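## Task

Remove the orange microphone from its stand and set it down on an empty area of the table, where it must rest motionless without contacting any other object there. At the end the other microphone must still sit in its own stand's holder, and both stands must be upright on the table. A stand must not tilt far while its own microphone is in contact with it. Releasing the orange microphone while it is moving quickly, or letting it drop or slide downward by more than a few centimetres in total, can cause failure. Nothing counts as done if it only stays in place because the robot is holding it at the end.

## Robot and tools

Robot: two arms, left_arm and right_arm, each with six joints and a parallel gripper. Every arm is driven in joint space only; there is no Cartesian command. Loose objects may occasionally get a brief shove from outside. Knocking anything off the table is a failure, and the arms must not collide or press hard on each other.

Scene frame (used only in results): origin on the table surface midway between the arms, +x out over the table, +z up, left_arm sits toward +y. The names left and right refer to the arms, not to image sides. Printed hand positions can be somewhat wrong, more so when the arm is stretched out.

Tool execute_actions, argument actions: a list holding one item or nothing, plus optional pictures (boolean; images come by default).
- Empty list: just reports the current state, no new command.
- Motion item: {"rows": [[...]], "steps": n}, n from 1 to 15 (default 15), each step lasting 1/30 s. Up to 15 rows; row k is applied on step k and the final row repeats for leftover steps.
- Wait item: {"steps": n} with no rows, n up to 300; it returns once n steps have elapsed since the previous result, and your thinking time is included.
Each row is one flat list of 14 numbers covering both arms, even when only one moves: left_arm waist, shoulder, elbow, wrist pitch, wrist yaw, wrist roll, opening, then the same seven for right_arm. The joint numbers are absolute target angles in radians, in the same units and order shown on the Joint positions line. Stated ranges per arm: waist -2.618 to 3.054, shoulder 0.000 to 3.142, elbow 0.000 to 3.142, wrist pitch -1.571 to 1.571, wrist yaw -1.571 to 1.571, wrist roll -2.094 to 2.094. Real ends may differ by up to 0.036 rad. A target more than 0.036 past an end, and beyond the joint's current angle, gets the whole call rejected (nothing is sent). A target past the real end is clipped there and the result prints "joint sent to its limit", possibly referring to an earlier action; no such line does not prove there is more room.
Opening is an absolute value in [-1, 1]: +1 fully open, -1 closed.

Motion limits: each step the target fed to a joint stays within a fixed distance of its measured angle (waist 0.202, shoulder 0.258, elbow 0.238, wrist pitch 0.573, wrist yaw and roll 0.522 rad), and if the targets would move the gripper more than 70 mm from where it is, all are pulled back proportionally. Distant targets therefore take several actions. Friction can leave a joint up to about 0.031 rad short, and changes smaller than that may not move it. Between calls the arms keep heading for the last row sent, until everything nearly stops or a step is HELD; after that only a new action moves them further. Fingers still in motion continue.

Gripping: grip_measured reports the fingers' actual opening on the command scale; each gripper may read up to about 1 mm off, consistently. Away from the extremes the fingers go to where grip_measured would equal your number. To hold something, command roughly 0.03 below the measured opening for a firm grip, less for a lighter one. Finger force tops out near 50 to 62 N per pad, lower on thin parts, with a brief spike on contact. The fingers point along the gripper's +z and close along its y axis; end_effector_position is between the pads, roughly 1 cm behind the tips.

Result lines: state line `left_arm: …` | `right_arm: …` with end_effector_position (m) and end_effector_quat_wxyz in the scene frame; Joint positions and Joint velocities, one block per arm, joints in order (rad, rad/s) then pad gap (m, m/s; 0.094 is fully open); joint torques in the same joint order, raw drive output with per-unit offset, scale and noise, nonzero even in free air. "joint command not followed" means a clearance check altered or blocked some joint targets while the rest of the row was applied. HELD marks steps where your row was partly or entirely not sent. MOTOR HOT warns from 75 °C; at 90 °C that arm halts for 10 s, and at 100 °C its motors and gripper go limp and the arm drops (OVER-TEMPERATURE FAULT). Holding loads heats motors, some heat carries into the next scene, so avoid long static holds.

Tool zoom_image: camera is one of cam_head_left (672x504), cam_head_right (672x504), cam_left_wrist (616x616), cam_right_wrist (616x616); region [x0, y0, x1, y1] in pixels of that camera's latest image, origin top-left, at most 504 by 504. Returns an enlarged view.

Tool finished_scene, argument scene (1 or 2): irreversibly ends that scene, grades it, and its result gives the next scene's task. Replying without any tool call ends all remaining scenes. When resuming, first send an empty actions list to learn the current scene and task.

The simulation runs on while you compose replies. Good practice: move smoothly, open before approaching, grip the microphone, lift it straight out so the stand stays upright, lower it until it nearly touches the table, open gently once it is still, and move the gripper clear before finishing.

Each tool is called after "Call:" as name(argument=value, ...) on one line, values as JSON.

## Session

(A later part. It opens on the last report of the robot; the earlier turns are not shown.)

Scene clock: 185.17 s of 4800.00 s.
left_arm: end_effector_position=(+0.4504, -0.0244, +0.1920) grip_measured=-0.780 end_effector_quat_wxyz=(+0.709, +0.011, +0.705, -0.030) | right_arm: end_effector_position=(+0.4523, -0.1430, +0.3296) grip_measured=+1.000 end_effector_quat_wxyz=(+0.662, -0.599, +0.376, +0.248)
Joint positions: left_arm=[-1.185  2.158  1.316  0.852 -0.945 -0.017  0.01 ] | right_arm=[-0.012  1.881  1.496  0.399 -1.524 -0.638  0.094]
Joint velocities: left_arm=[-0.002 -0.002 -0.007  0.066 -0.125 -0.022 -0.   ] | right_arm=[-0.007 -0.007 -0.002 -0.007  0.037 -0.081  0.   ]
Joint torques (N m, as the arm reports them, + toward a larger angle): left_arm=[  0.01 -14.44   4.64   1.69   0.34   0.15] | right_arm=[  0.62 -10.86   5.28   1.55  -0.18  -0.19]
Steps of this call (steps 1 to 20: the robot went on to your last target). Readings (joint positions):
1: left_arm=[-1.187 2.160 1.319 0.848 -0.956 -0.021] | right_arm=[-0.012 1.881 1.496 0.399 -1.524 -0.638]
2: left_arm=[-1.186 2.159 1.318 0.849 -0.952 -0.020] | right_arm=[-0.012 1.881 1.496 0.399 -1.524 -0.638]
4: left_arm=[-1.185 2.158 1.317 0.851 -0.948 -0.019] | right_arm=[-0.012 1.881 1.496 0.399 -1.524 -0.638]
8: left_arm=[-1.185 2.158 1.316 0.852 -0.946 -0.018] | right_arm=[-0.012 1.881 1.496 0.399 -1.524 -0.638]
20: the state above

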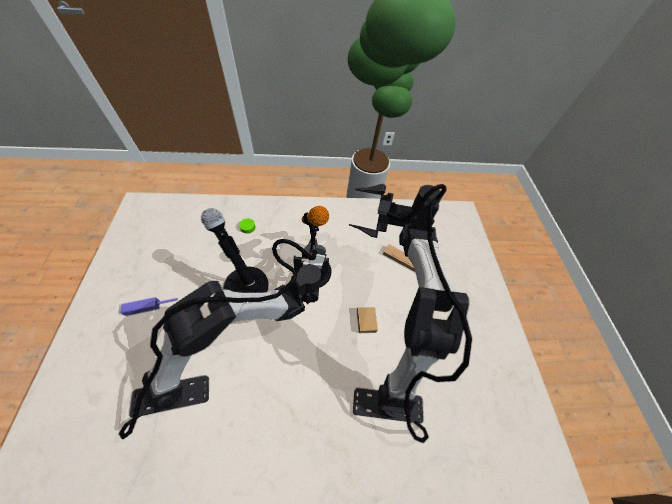

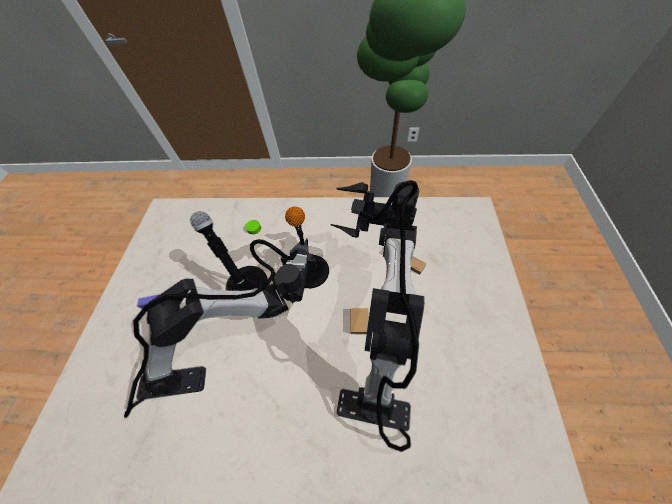

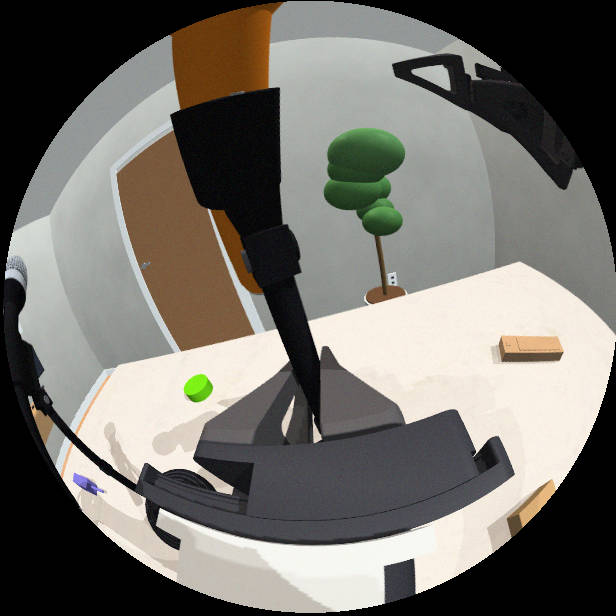

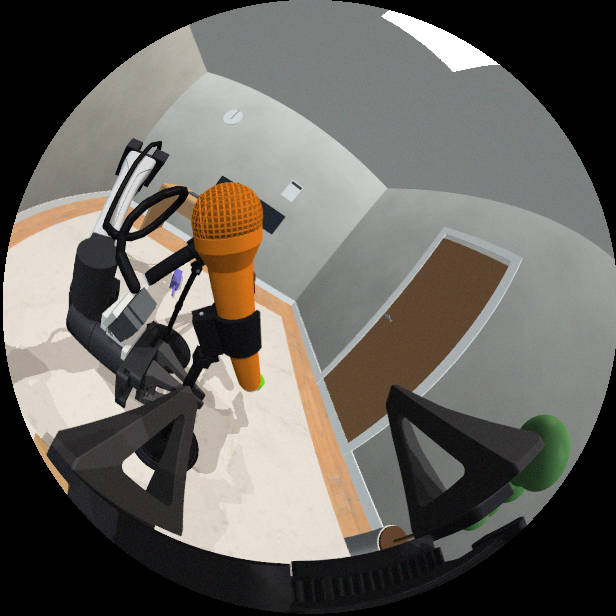

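Call:
execute_actions(actions=[{"rows":[[-1.185,2.145,1.305,0.85,-0.92,-0.01,-0.82,-0.002,1.875,1.468,0.4,-1.53,-0.65,0.97],[-1.185,2.152,1.31,0.85,-0.935,-0.015,-0.82,0.004,1.878,1.466,0.405,-1.53,-0.65,0.93],[-1.185,2.158,1.316,0.852,-0.945,-0.017,-0.82,0.013,1.88,1.463,0.41,-1.53,-0.65,0.89],[-1.185,2.158,1.316,0.852,-0.945,-0.017,-0.82,0.025,1.88,1.46,0.414,-1.53,-0.65,0.85],[-1.185,2.158,1.316,0.852,-0.945,-0.017,-0.82,0.04,1.88,1.457,0.418,-1.53,-0.65,0.81],[-1.185,2.158,1.316,0.852,-0.945,-0.017,-0.82,0.057,1.88,1.454,0.421,-1.53,-0.65,0.77],[-1.185,2.158,1.316,0.852,-0.945,-0.017,-0.82,0.075,1.88,1.451,0.424,-1.53,-0.65,0.73],[-1.185,2.158,1.316,0.852,-0.945,-0.017,-0.82,0.094,1.88,1.448,0.427,-1.53,-0.65,0.69],[-1.185,2.158,1.316,0.852,-0.945,-0.017,-0.82,0.112,1.88,1.445,0.43,-1.53,-0.65,0.65],[-1.185,2.158,1.316,0.852,-0.945,-0.017,-0.82,0.129,1.88,1.442,0.43,-1.53,-0.65,0.61],[-1.185,2.158,1.316,0.852,-0.945,-0.017,-0.82,0.144,1.88,1.44,0.43,-1.53,-0.65,0.57],[-1.185,2.158,1.316,0.852,-0.945,-0.017,-0.82,0.156,1.88,1.438,0.43,-1.53,-0.65,0.53],[-1.185,2.158,1.316,0.852,-0.945,-0.017,-0.82,0.165,1.88,1.437,0.43,-1.53,-0.65,0.5],[-1.185,2.158,1.316,0.852,-0.945,-0.017,-0.82,0.171,1.88,1.436,0.43,-1.53,-0.65,0.5],[-1.185,2.158,1.316,0.852,-0.945,-0.017,-0.82,0.174,1.88,1.436,0.43,-1.53,-0.65,0.5]],"steps":15}], pictures=false)

Call:
execute_actions(actions=[{"steps":15}])

Scene clock: 204.73 s of 4800.00 s.
left_arm: end_effector_position=(+0.4505, -0.0235, +0.1920) grip_measured=-0.780 end_effector_quat_wxyz=(+0.709, +0.008, +0.705, -0.029) | right_arm: end_effector_position=(+0.4252, -0.0637, +0.3197) grip_measured=+0.503 end_effector_quat_wxyz=(+0.634, -0.627, +0.326, +0.313)
Joint positions: left_arm=[-1.185  2.158  1.316  0.852 -0.95  -0.021  0.01 ] | right_arm=[ 0.168  1.881  1.462  0.414 -1.525 -0.638  0.071]
Joint velocities: left_arm=[ 0.002 -0.017 -0.002 -0.007 -0.051 -0.037 -0.   ] | right_arm=[ 0.252 -0.012 -0.017 -0.022  0.007 -0.022 -0.002]
Joint torques (N m, as the arm reports them, + toward a larger angle): left_arm=[ -0.12 -12.8    5.83   1.71   0.01   0.  ] | right_arm=[-0.38 -9.95  5.34  1.71 -0.12 -0.18]
Steps of this call (steps 1 to 15: the robot went on to your last target; steps 16 to 100: nothing new was sent; then 15.73 s passed at rest; steps 101 to 115: all 15 steps of this action). Readings (joint positions):
101: left_arm=[-1.185 2.158 1.316 0.852 -0.945 -0.017] | right_arm=[-0.012 1.881 1.496 0.399 -1.524 -0.638]
102: left_arm=[-1.185 2.158 1.316 0.852 -0.946 -0.018] | right_arm=[-0.011 1.881 1.496 0.399 -1.524 -0.638]
104: left_arm=[-1.185 2.158 1.316 0.852 -0.950 -0.020] | right_arm=[-0.005 1.881 1.496 0.399 -1.524 -0.638]
108: left_arm=[-1.185 2.158 1.316 0.852 -0.950 -0.021] | right_arm=[0.046 1.881 1.481 0.408 -1.524 -0.638]
115: the state above

Scene clock: 205.23 s of 4800.00 s.
left_arm: end_effector_position=(+0.4505, -0.0235, +0.1920) grip_measured=-0.780 end_effector_quat_wxyz=(+0.709, +0.008, +0.705, -0.029) | right_arm: end_effector_position=(+0.4234, -0.0598, +0.3199) grip_measured=+0.503 end_effector_quat_wxyz=(+0.633, -0.629, +0.322, +0.315)
Joint positions: left_arm=[-1.185  2.158  1.316  0.852 -0.95  -0.021  0.01 ] | right_arm=[ 0.177  1.881  1.462  0.417 -1.526 -0.638  0.071]
Joint velocities: left_arm=[-0.027 -0.037 -0.012  0.066 -0.007 -0.022  0.002] | right_arm=[-0.002 -0.032  0.012  0.022 -0.037 -0.066 -0.001]
Joint torques (N m, as the arm reports them, + toward a larger angle): left_arm=[ -0.16 -12.77   5.84   1.73  -0.01   0.  ] | right_arm=[ -0.14 -10.03   5.26   1.71  -0.17  -0.21]
Steps of this call (steps 1 to 15: the robot went on to your last target). Readings (joint positions):
1: left_arm=[-1.185 2.158 1.316 0.852 -0.950 -0.021] | right_arm=[0.174 1.881 1.462 0.414 -1.525 -0.638]
2: left_arm=[-1.185 2.158 1.316 0.852 -0.950 -0.021] | right_arm=[0.177 1.881 1.462 0.414 -1.526 -0.638]
4: left_arm=[-1.185 2.158 1.316 0.852 -0.950 -0.021] | right_arm=[0.177 1.881 1.462 0.416 -1.526 -0.638]
8: left_arm=[-1.185 2.158 1.316 0.852 -0.950 -0.021] | right_arm=[0.177 1.881 1.462 0.417 -1.526 -0.638]
15: the state above
All arms were judged still, so your last target was given up. Only a new action makes them travel on or press farther. Fingers that are still opening or closing keep moving.

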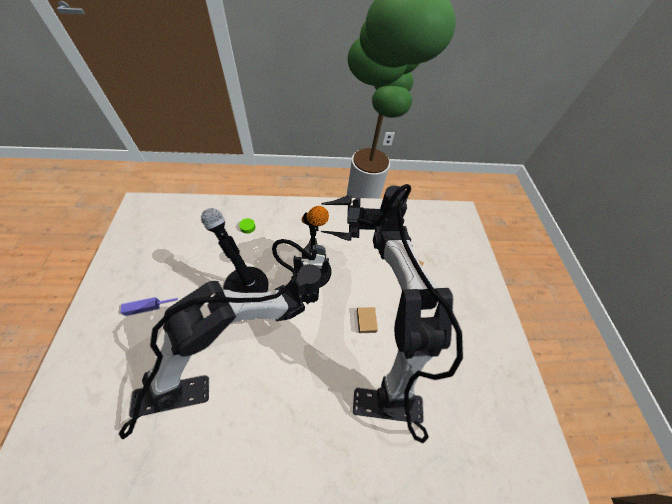

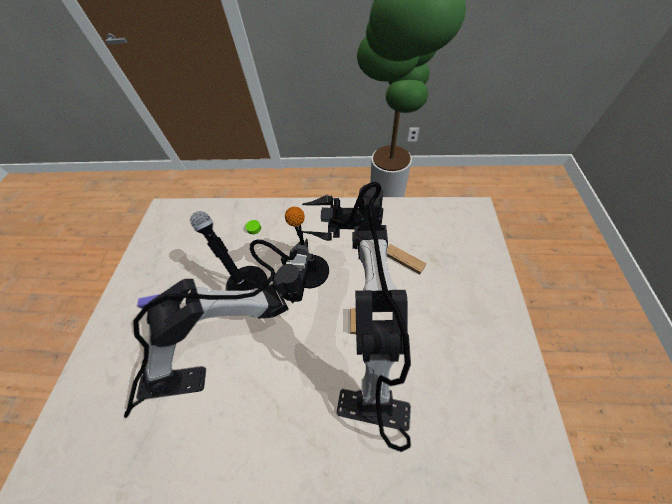

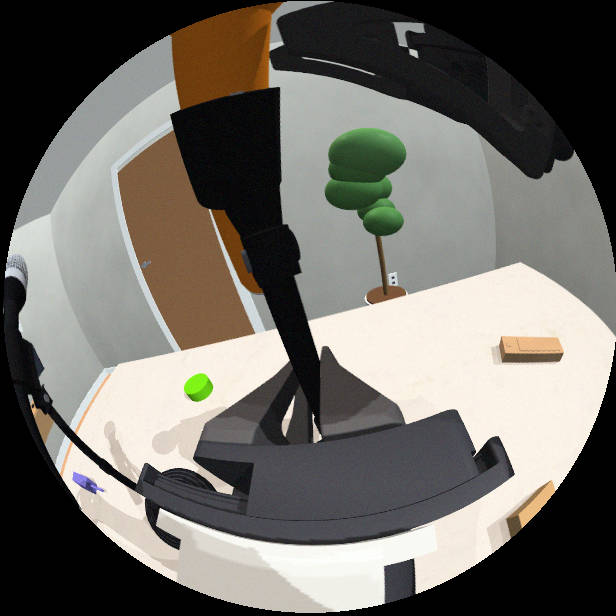

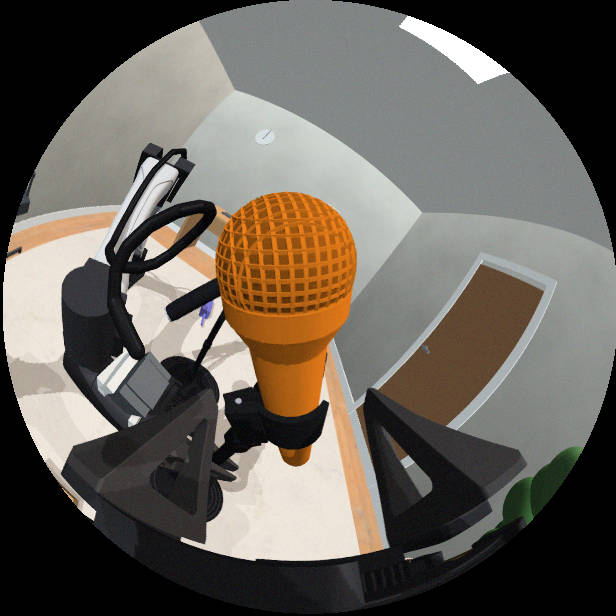

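Call:
execute_actions(actions=[{"rows":[[-1.185,2.158,1.316,0.852,-0.945,-0.017,-0.82,0.18,1.895,1.475,0.42,-1.53,-0.65,0.5],[-1.185,2.158,1.316,0.852,-0.945,-0.017,-0.82,0.184,1.902,1.484,0.42,-1.53,-0.65,0.5],[-1.185,2.158,1.316,0.852,-0.945,-0.017,-0.82,0.189,1.907,1.49,0.42,-1.53,-0.65,0.5],[-1.185,2.158,1.316,0.852,-0.945,-0.017,-0.82,0.195,1.912,1.496,0.42,-1.53,-0.65,0.5],[-1.185,2.158,1.316,0.852,-0.945,-0.017,-0.82,0.201,1.917,1.503,0.42,-1.53,-0.65,0.5],[-1.185,2.158,1.316,0.852,-0.945,-0.017,-0.82,0.207,1.923,1.51,0.42,-1.53,-0.65,0.5],[-1.185,2.158,1.316,0.852,-0.945,-0.017,-0.82,0.214,1.929,1.517,0.42,-1.53,-0.65,0.5],[-1.185,2.158,1.316,0.852,-0.945,-0.017,-0.82,0.221,1.935,1.525,0.42,-1.53,-0.65,0.5],[-1.185,2.158,1.316,0.852,-0.945,-0.017,-0.82,0.228,1.941,1.532,0.42,-1.53,-0.65,0.5],[-1.185,2.158,1.316,0.852,-0.945,-0.017,-0.82,0.234,1.947,1.539,0.42,-1.53,-0.65,0.5],[-1.185,2.158,1.316,0.852,-0.945,-0.017,-0.82,0.24,1.952,1.546,0.42,-1.53,-0.65,0.5],[-1.185,2.158,1.316,0.852,-0.945,-0.017,-0.82,0.245,1.956,1.551,0.42,-1.53,-0.65,0.5],[-1.185,2.158,1.316,0.852,-0.945,-0.017,-0.82,0.248,1.959,1.555,0.42,-1.53,-0.65,0.5],[-1.185,2.158,1.316,0.852,-0.945,-0.017,-0.82,0.25,1.961,1.557,0.42,-1.53,-0.65,0.5],[-1.185,2.158,1.316,0.852,-0.945,-0.017,-0.82,0.251,1.962,1.558,0.42,-1.53,-0.65,0.5]],"steps":15}], pictures=false)

Call:
execute_actions(actions=[{"rows":[[-1.185,2.158,1.316,0.852,-0.945,-0.017,-0.82,0.251,1.962,1.558,0.42,-1.53,-0.65,0.5],[-1.185,2.158,1.316,0.852,-0.945,-0.017,-0.82,0.251,1.962,1.558,0.42,-1.53,-0.65,0.5],[-1.185,2.158,1.316,0.852,-0.945,-0.017,-0.82,0.251,1.962,1.558,0.42,-1.53,-0.65,0.45],[-1.185,2.158,1.316,0.852,-0.945,-0.017,-0.82,0.251,1.962,1.558,0.42,-1.53,-0.65,0.39],[-1.185,2.158,1.316,0.852,-0.945,-0.017,-0.82,0.251,1.962,1.558,0.42,-1.53,-0.65,0.33],[-1.185,2.158,1.316,0.852,-0.945,-0.017,-0.82,0.251,1.962,1.558,0.42,-1.53,-0.65,0.27],[-1.185,2.158,1.316,0.852,-0.945,-0.017,-0.82,0.251,1.962,1.558,0.42,-1.53,-0.65,0.21],[-1.185,2.158,1.316,0.852,-0.945,-0.017,-0.82,0.251,1.962,1.558,0.42,-1.53,-0.65,0.15],[-1.185,2.158,1.316,0.852,-0.945,-0.017,-0.82,0.251,1.962,1.558,0.42,-1.53,-0.65,0.1]],"steps":15}])

Scene clock: 223.13 s of 4800.00 s.
left_arm: end_effector_position=(+0.4505, -0.0232, +0.1920) grip_measured=-0.780 end_effector_quat_wxyz=(+0.709, +0.008, +0.705, -0.029) | right_arm: end_effector_position=(+0.4246, -0.0304, +0.3208) grip_measured=+0.502 end_effector_quat_wxyz=(-0.625, +0.643, -0.294, -0.331)
Joint positions: left_arm=[-1.185  2.158  1.316  0.852 -0.952 -0.021  0.01 ] | right_arm=[ 0.244  1.938  1.536  0.417 -1.527 -0.639  0.071]
Joint velocities: left_arm=[-0.022 -0.012 -0.017 -0.037 -0.051 -0.051  0.001] | right_arm=[ 0.081  0.046  0.081 -0.022  0.022  0.022 -0.001]
Joint torques (N m, as the arm reports them, + toward a larger angle): left_arm=[  0.06 -12.69   5.88   1.67   0.1    0.05] | right_arm=[ 0.91 -9.03  8.18  1.53 -0.03 -0.16]
Steps of this call (steps 1 to 90: nothing new was sent; then 14.40 s passed at rest; steps 91 to 105: all 15 steps of this action). Readings (joint positions):
91: left_arm=[-1.185 2.158 1.316 0.852 -0.950 -0.021] | right_arm=[0.177 1.881 1.462 0.417 -1.526 -0.638]
92: left_arm=[-1.185 2.158 1.316 0.852 -0.950 -0.021] | right_arm=[0.177 1.881 1.462 0.417 -1.526 -0.638]
94: left_arm=[-1.185 2.158 1.316 0.852 -0.950 -0.021] | right_arm=[0.179 1.883 1.467 0.417 -1.526 -0.639]
98: left_arm=[-1.185 2.158 1.316 0.852 -0.950 -0.021] | right_arm=[0.198 1.901 1.496 0.417 -1.526 -0.639]
105: the state above

Scene clock: 223.63 s of 4800.00 s.
left_arm: end_effector_position=(+0.4505, -0.0231, +0.1920) grip_measured=-0.780 end_effector_quat_wxyz=(+0.709, +0.007, +0.705, -0.029) | right_arm: end_effector_position=(+0.4245, -0.0297, +0.3217) grip_measured=+0.103 end_effector_quat_wxyz=(-0.625, +0.643, -0.293, -0.330)
Joint positions: left_arm=[-1.185  2.158  1.316  0.852 -0.953 -0.022  0.01 ] | right_arm=[ 0.245  1.939  1.541  0.417 -1.528 -0.639  0.052]
Joint velocities: left_arm=[-0.007  0.007  0.002 -0.007 -0.095 -0.007  0.001] | right_arm=[ 0.007 -0.002 -0.007 -0.037  0.066 -0.022 -0.001]
Joint torques (N m, as the arm reports them, + toward a larger angle): left_arm=[ -0.11 -12.76   5.85   1.72   0.02   0.01] | right_arm=[ 0.68 -8.4   8.31  1.61 -0.12 -0.16]
Steps of this call (steps 1 to 15: all 15 steps of this action). Readings (joint positions):
1: left_arm=[-1.185 2.158 1.316 0.852 -0.953 -0.022] | right_arm=[0.245 1.938 1.539 0.417 -1.528 -0.639]
2: left_arm=[-1.185 2.158 1.316 0.852 -0.953 -0.022] | right_arm=[0.245 1.939 1.540 0.417 -1.528 -0.639]
4: left_arm=[-1.185 2.158 1.316 0.852 -0.953 -0.022] | right_arm=[0.245 1.939 1.541 0.417 -1.528 -0.639]
8: left_arm=[-1.185 2.158 1.316 0.852 -0.953 -0.022] | right_arm=[0.245 1.939 1.541 0.417 -1.528 -0.639]
15: the state above

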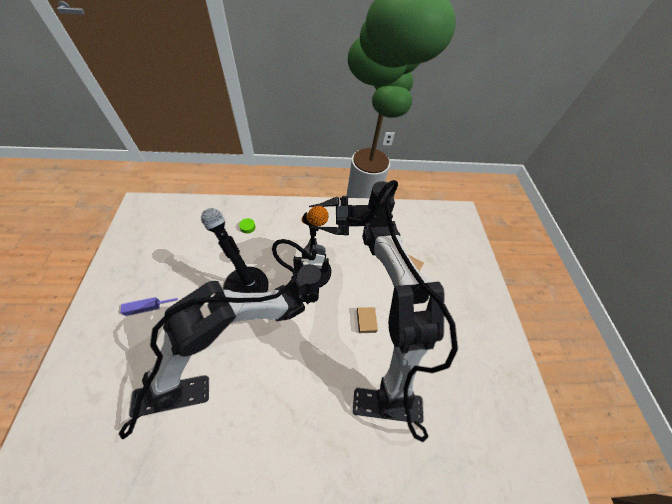

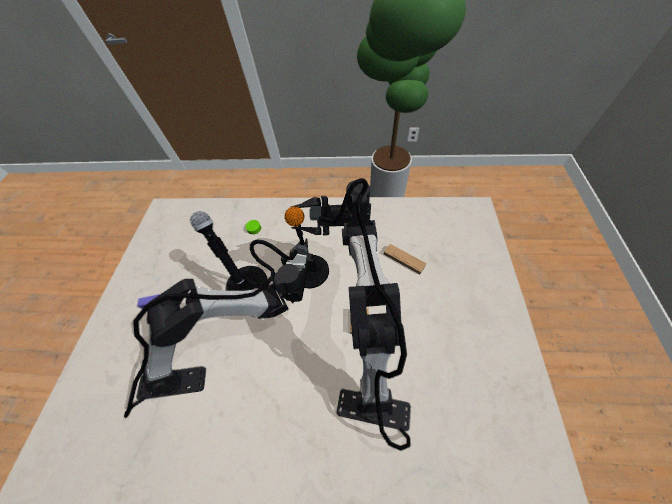

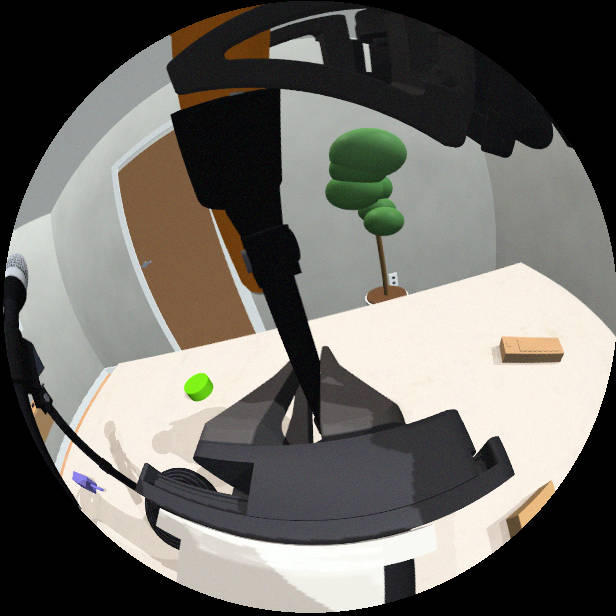

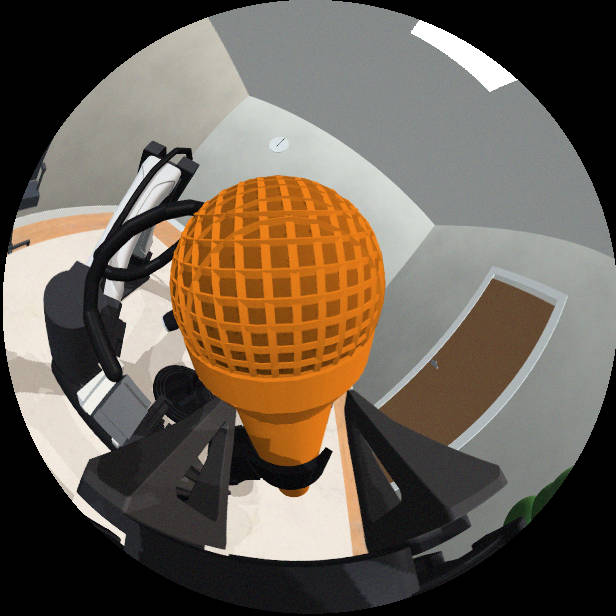

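Call:
execute_actions(actions=[{"rows":[[-1.185,2.158,1.316,0.852,-0.95,-0.02,-0.82,0.251,1.95,1.558,0.42,-1.54,-0.65,0.1],[-1.185,2.158,1.316,0.852,-0.95,-0.02,-0.82,0.251,1.94,1.558,0.42,-1.55,-0.65,0.08],[-1.185,2.158,1.316,0.852,-0.95,-0.02,-0.82,0.251,1.94,1.558,0.42,-1.558,-0.65,0.05],[-1.185,2.158,1.316,0.852,-0.95,-0.02,-0.82,0.251,1.94,1.558,0.42,-1.563,-0.65,0.02],[-1.185,2.158,1.316,0.852,-0.95,-0.02,-0.82,0.251,1.94,1.558,0.42,-1.563,-0.65,-0.02],[-1.185,2.158,1.316,0.852,-0.95,-0.02,-0.82,0.251,1.94,1.558,0.42,-1.563,-0.65,-0.06],[-1.185,2.158,1.316,0.852,-0.95,-0.02,-0.82,0.251,1.94,1.558,0.42,-1.563,-0.65,-0.1],[-1.185,2.158,1.316,0.852,-0.95,-0.02,-0.82,0.251,1.94,1.558,0.42,-1.563,-0.65,-0.13],[-1.185,2.158,1.316,0.852,-0.95,-0.02,-0.82,0.251,1.94,1.558,0.42,-1.563,-0.65,-0.16],[-1.185,2.158,1.316,0.852,-0.95,-0.02,-0.82,0.251,1.94,1.558,0.42,-1.563,-0.65,-0.19],[-1.185,2.158,1.316,0.852,-0.95,-0.02,-0.82,0.251,1.94,1.558,0.42,-1.563,-0.65,-0.21],[-1.185,2.158,1.316,0.852,-0.95,-0.02,-0.82,0.251,1.94,1.558,0.42,-1.563,-0.65,-0.23],[-1.185,2.158,1.316,0.852,-0.95,-0.02,-0.82,0.251,1.94,1.558,0.42,-1.563,-0.65,-0.25],[-1.185,2.158,1.316,0.852,-0.95,-0.02,-0.82,0.251,1.94,1.558,0.42,-1.563,-0.65,-0.27],[-1.185,2.158,1.316,0.852,-0.95,-0.02,-0.82,0.251,1.94,1.558,0.42,-1.563,-0.65,-0.29]],"steps":15}], pictures=false)

Call:
execute_actions(actions=[{"steps":10}])

Scene clock: 235.17 s of 4800.00 s.
left_arm: end_effector_position=(+0.4505, -0.0230, +0.1920) grip_measured=-0.780 end_effector_quat_wxyz=(+0.709, +0.007, +0.705, -0.028) | right_arm: end_effector_position=(+0.4206, -0.0300, +0.3220) grip_measured=-0.275 end_effector_quat_wxyz=(-0.622, +0.647, -0.284, -0.336)
Joint positions: left_arm=[-1.185  2.158  1.316  0.852 -0.953 -0.022  0.01 ] | right_arm=[ 0.245  1.939  1.541  0.422 -1.551 -0.639  0.034]
Joint velocities: left_arm=[-0.012 -0.017 -0.022 -0.037 -0.022 -0.007 -0.   ] | right_arm=[-0.017  0.007  0.002  0.051  0.022 -0.11  -0.011]
Joint torques (N m, as the arm reports them, + toward a larger angle): left_arm=[ -0.12 -12.68   5.95   1.71  -0.02  -0.01] | right_arm=[  0.4  -10.42   8.11   1.51  -0.24  -0.18]
Steps of this call (steps 1 to 15: the robot went on to your last target; steps 16 to 100: nothing new was sent; then 7.70 s passed at rest; steps 101 to 115: all 15 steps of this action). Readings (joint positions):
101: left_arm=[-1.185 2.158 1.316 0.852 -0.953 -0.022] | right_arm=[0.245 1.939 1.541 0.417 -1.529 -0.639]
102: left_arm=[-1.185 2.158 1.316 0.852 -0.953 -0.022] | right_arm=[0.245 1.939 1.541 0.417 -1.531 -0.639]
104: left_arm=[-1.185 2.158 1.316 0.852 -0.953 -0.022] | right_arm=[0.245 1.939 1.541 0.417 -1.539 -0.639]
108: left_arm=[-1.185 2.158 1.316 0.852 -0.953 -0.022] | right_arm=[0.245 1.939 1.541 0.417 -1.550 -0.639]
115: the state above

Scene clock: 235.50 s of 4800.00 s.
left_arm: end_effector_position=(+0.4505, -0.0230, +0.1920) grip_measured=-0.780 end_effector_quat_wxyz=(+0.709, +0.007, +0.705, -0.028) | right_arm: end_effector_position=(+0.4206, -0.0300, +0.3221) grip_measured=-0.279 end_effector_quat_wxyz=(-0.623, +0.648, -0.284, -0.336)
Joint positions: left_arm=[-1.185  2.158  1.316  0.852 -0.953 -0.022  0.01 ] | right_arm=[ 0.245  1.939  1.541  0.423 -1.551 -0.639  0.034]
Joint velocities: left_arm=[ 0.002 -0.022  0.002 -0.051 -0.037 -0.022  0.   ] | right_arm=[ 0.027 -0.002 -0.007  0.081 -0.007  0.081  0.   ]
Joint torques (N m, as the arm reports them, + toward a larger angle): left_arm=[ -0.11 -12.78   5.85   1.72  -0.01  -0.01] | right_arm=[  0.56 -10.32   8.27   1.52  -0.21  -0.18]
Steps of this call (steps 1 to 10: the robot went on to your last target). Readings (joint positions):
1: left_arm=[-1.185 2.158 1.316 0.852 -0.953 -0.022] | right_arm=[0.245 1.939 1.541 0.423 -1.551 -0.639]
2: left_arm=[-1.185 2.158 1.316 0.852 -0.953 -0.022] | right_arm=[0.245 1.939 1.541 0.423 -1.551 -0.639]
4: left_arm=[-1.185 2.158 1.316 0.852 -0.953 -0.022] | right_arm=[0.245 1.939 1.541 0.423 -1.551 -0.639]
8: left_arm=[-1.185 2.158 1.316 0.852 -0.953 -0.022] | right_arm=[0.245 1.939 1.541 0.423 -1.551 -0.639]
10: the state above

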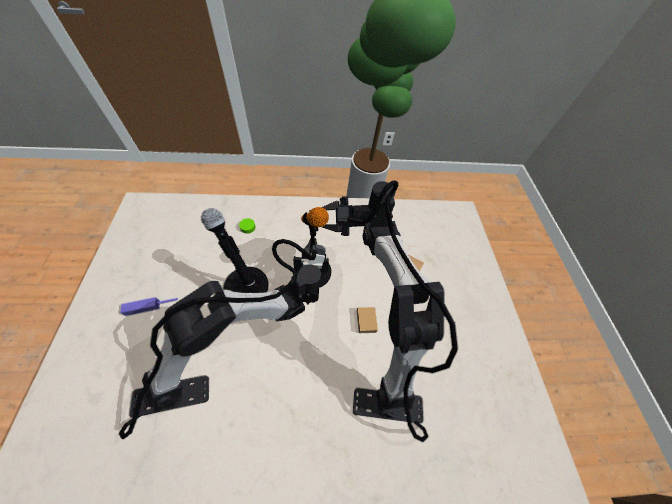

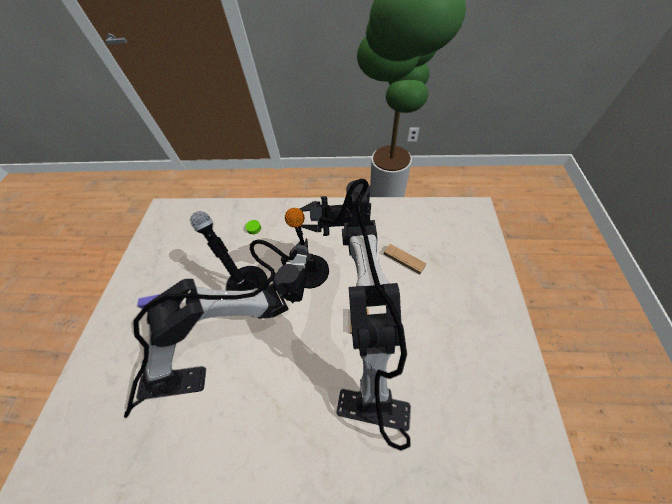

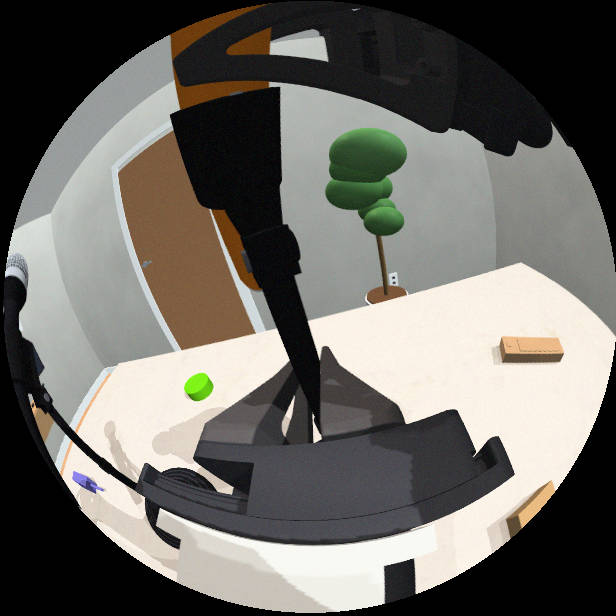

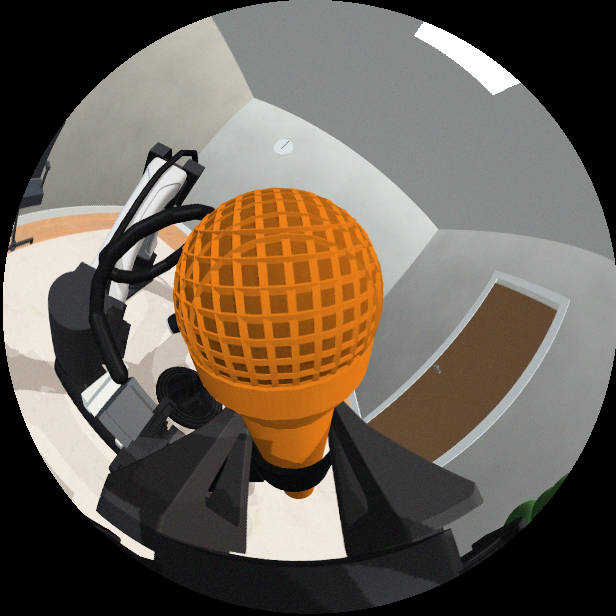

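Call:
execute_actions(actions=[{"rows":[[-1.185,2.158,1.316,0.852,-0.95,-0.02,-0.82,0.248,1.94,1.55,0.425,-1.563,-0.66,-0.29],[-1.185,2.158,1.316,0.852,-0.95,-0.02,-0.82,0.248,1.94,1.55,0.425,-1.563,-0.67,-0.295],[-1.185,2.158,1.316,0.852,-0.95,-0.02,-0.82,0.248,1.94,1.55,0.425,-1.563,-0.68,-0.3],[-1.185,2.158,1.316,0.852,-0.95,-0.02,-0.82,0.248,1.94,1.55,0.425,-1.563,-0.69,-0.305],[-1.185,2.158,1.316,0.852,-0.95,-0.02,-0.82,0.248,1.94,1.55,0.425,-1.563,-0.695,-0.31],[-1.185,2.158,1.316,0.852,-0.95,-0.02,-0.82,0.248,1.94,1.55,0.425,-1.563,-0.695,-0.32],[-1.185,2.158,1.316,0.852,-0.95,-0.02,-0.82,0.248,1.94,1.55,0.425,-1.563,-0.695,-0.33]],"steps":12}], pictures=false)

Call:
execute_actions(actions=[{"rows":[[-1.183,2.158,1.316,0.852,-0.95,-0.02,-0.82,0.248,1.93,1.545,0.425,-1.565,-0.695,-0.33],[-1.181,2.158,1.316,0.852,-0.95,-0.02,-0.82,0.248,1.922,1.54,0.423,-1.567,-0.695,-0.33],[-1.179,2.158,1.316,0.852,-0.95,-0.02,-0.82,0.248,1.915,1.536,0.419,-1.569,-0.695,-0.33],[-1.177,2.158,1.316,0.852,-0.95,-0.02,-0.82,0.248,1.908,1.532,0.414,-1.57,-0.695,-0.33],[-1.177,2.158,1.316,0.852,-0.95,-0.02,-0.82,0.248,1.901,1.529,0.409,-1.57,-0.695,-0.33],[-1.177,2.158,1.316,0.852,-0.95,-0.02,-0.82,0.248,1.894,1.526,0.404,-1.57,-0.695,-0.33],[-1.177,2.158,1.316,0.852,-0.95,-0.02,-0.82,0.248,1.887,1.523,0.399,-1.57,-0.695,-0.33],[-1.177,2.158,1.316,0.852,-0.95,-0.02,-0.82,0.248,1.88,1.52,0.394,-1.57,-0.695,-0.33],[-1.177,2.158,1.316,0.852,-0.95,-0.02,-0.82,0.248,1.873,1.518,0.389,-1.57,-0.695,-0.33],[-1.177,2.158,1.316,0.852,-0.95,-0.02,-0.82,0.248,1.866,1.516,0.384,-1.57,-0.695,-0.33],[-1.177,2.158,1.316,0.852,-0.95,-0.02,-0.82,0.248,1.859,1.514,0.379,-1.57,-0.695,-0.33],[-1.177,2.158,1.316,0.852,-0.95,-0.02,-0.82,0.248,1.852,1.512,0.374,-1.57,-0.695,-0.33],[-1.177,2.158,1.316,0.852,-0.95,-0.02,-0.82,0.248,1.846,1.51,0.369,-1.57,-0.695,-0.33],[-1.177,2.158,1.316,0.852,-0.95,-0.02,-0.82,0.248,1.841,1.509,0.365,-1.57,-0.695,-0.33],[-1.177,2.158,1.316,0.852,-0.95,-0.02,-0.82,0.248,1.838,1.508,0.362,-1.57,-0.695,-0.33]],"steps":15}], pictures=false)

Call:
execute_actions(actions=[{"steps":12}])

Scene clock: 253.77 s of 4800.00 s.
left_arm: end_effector_position=(+0.4505, -0.0230, +0.1920) grip_measured=-0.780 end_effector_quat_wxyz=(+0.709, +0.007, +0.705, -0.028) | right_arm: end_effector_position=(+0.4203, -0.0300, +0.3221) grip_measured=-0.290 end_effector_quat_wxyz=(-0.626, +0.651, -0.275, -0.329)
Joint positions: left_arm=[-1.185  2.158  1.316  0.852 -0.953 -0.022  0.01 ] | right_arm=[ 0.245  1.939  1.541  0.423 -1.553 -0.663  0.033]
Joint velocities: left_arm=[-0.022 -0.002 -0.032  0.037 -0.066  0.022 -0.001] | right_arm=[-0.007  0.012 -0.017 -0.022  0.051 -0.022 -0.001]
Joint torques (N m, as the arm reports them, + toward a larger angle): left_arm=[ -0.08 -12.81   5.85   1.72  -0.02  -0.02] | right_arm=[  0.45 -10.34   7.74   1.57  -0.19  -0.36]
Steps of this call (steps 1 to 15: the robot went on to your last target; steps 16 to 100: nothing new was sent; then 14.53 s passed at rest; steps 101 to 112: all 12 steps of this action). Readings (joint positions):
101: left_arm=[-1.185 2.158 1.316 0.852 -0.953 -0.022] | right_arm=[0.245 1.939 1.541 0.423 -1.551 -0.640]
102: left_arm=[-1.185 2.158 1.316 0.852 -0.953 -0.022] | right_arm=[0.245 1.939 1.541 0.423 -1.551 -0.642]
104: left_arm=[-1.185 2.158 1.316 0.852 -0.953 -0.022] | right_arm=[0.245 1.939 1.541 0.423 -1.551 -0.650]
108: left_arm=[-1.185 2.158 1.316 0.852 -0.953 -0.022] | right_arm=[0.245 1.939 1.541 0.423 -1.553 -0.661]
112: the state above

Scene clock: 254.27 s of 4800.00 s.
left_arm: end_effector_position=(+0.4505, -0.0230, +0.1920) grip_measured=-0.780 end_effector_quat_wxyz=(+0.709, +0.007, +0.705, -0.028) | right_arm: end_effector_position=(+0.4128, -0.0309, +0.3320) grip_measured=-0.290 end_effector_quat_wxyz=(-0.628, +0.646, -0.287, -0.325)
Joint positions: left_arm=[-1.185  2.158  1.316  0.852 -0.953 -0.022  0.01 ] | right_arm=[ 0.245  1.887  1.519  0.365 -1.529 -0.679  0.033]
Joint velocities: left_arm=[-0.032 -0.012 -0.012  0.022 -0.037 -0.066 -0.   ] | right_arm=[ 0.012 -0.178 -0.042 -0.139  0.022 -0.007 -0.   ]
Joint torques (N m, as the arm reports them, + toward a larger angle): left_arm=[  0.39 -12.85   5.81   1.72  -0.01   0.  ] | right_arm=[  0.38 -13.19   6.57   1.73  -0.62  -0.25]
Steps of this call (steps 1 to 15: all 15 steps of this action). Readings (joint positions):
1: left_arm=[-1.185 2.158 1.316 0.852 -0.953 -0.022] | right_arm=[0.245 1.939 1.541 0.423 -1.553 -0.663]
2: left_arm=[-1.185 2.158 1.316 0.852 -0.953 -0.022] | right_arm=[0.245 1.939 1.541 0.423 -1.553 -0.663]
4: left_arm=[-1.185 2.158 1.316 0.852 -0.953 -0.022] | right_arm=[0.245 1.936 1.541 0.421 -1.553 -0.665]
8: left_arm=[-1.185 2.158 1.316 0.852 -0.953 -0.022] | right_arm=[0.245 1.928 1.538 0.401 -1.545 -0.672]
15: the state above

Scene clock: 254.67 s of 4800.00 s.
left_arm: end_effector_position=(+0.4505, -0.0230, +0.1920) grip_measured=-0.780 end_effector_quat_wxyz=(+0.709, +0.007, +0.705, -0.029) | right_arm: end_effector_position=(+0.4096, -0.0312, +0.3361) grip_measured=-0.290 end_effector_quat_wxyz=(-0.628, +0.646, -0.287, -0.325)
Joint positions: left_arm=[-1.185  2.158  1.316  0.852 -0.953 -0.023  0.01 ] | right_arm=[ 0.245  1.874  1.518  0.351 -1.529 -0.679  0.033]
Joint velocities: left_arm=[ 0.022  0.017  0.002 -0.022  0.007  0.007  0.   ] | right_arm=[-0.007  0.017 -0.002 -0.007  0.007  0.007 -0.002]
Joint torques (N m, as the arm reports them, + toward a larger angle): left_arm=[  0.42 -12.75   5.86   1.72  -0.01   0.  ] | right_arm=[  0.44 -12.94   6.36   1.64  -0.6   -0.23]
Steps of this call (steps 1 to 12: the robot went on to your last target). Readings (joint positions):
1: left_arm=[-1.185 2.158 1.316 0.852 -0.953 -0.023] | right_arm=[0.245 1.882 1.519 0.360 -1.529 -0.679]
2: left_arm=[-1.185 2.158 1.316 0.852 -0.953 -0.023] | right_arm=[0.245 1.877 1.518 0.356 -1.529 -0.679]
4: left_arm=[-1.185 2.158 1.316 0.852 -0.953 -0.023] | right_arm=[0.245 1.874 1.518 0.351 -1.529 -0.679]
8: left_arm=[-1.185 2.158 1.316 0.852 -0.953 -0.023] | right_arm=[0.245 1.874 1.518 0.351 -1.529 -0.679]
12: the state above

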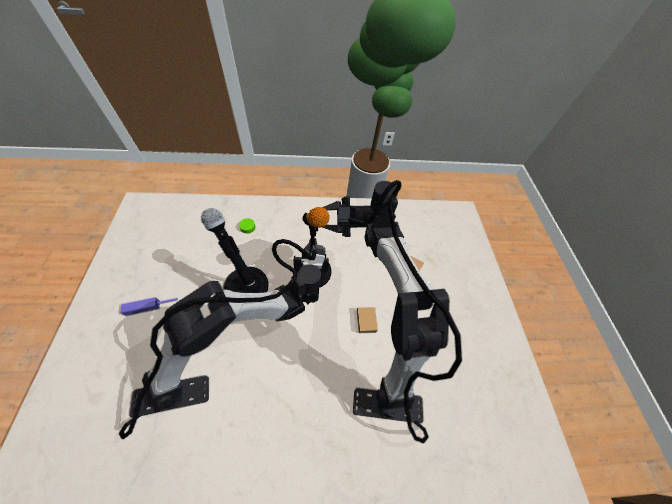

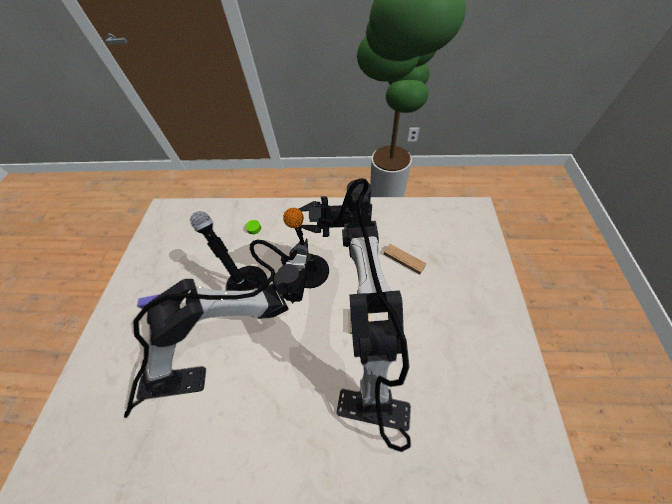

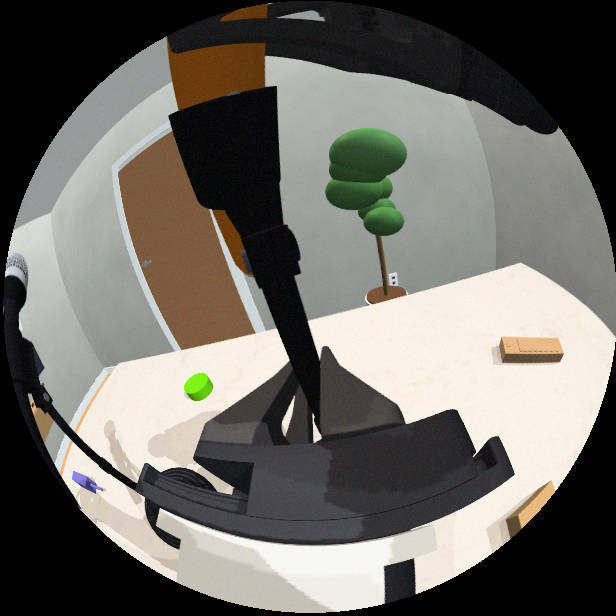

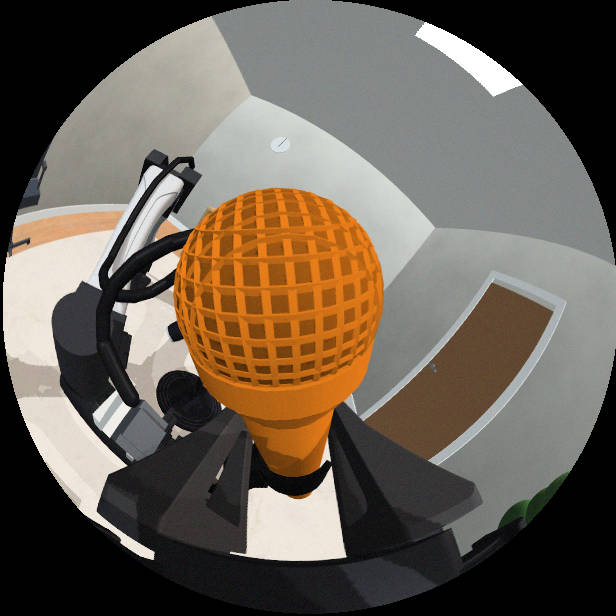

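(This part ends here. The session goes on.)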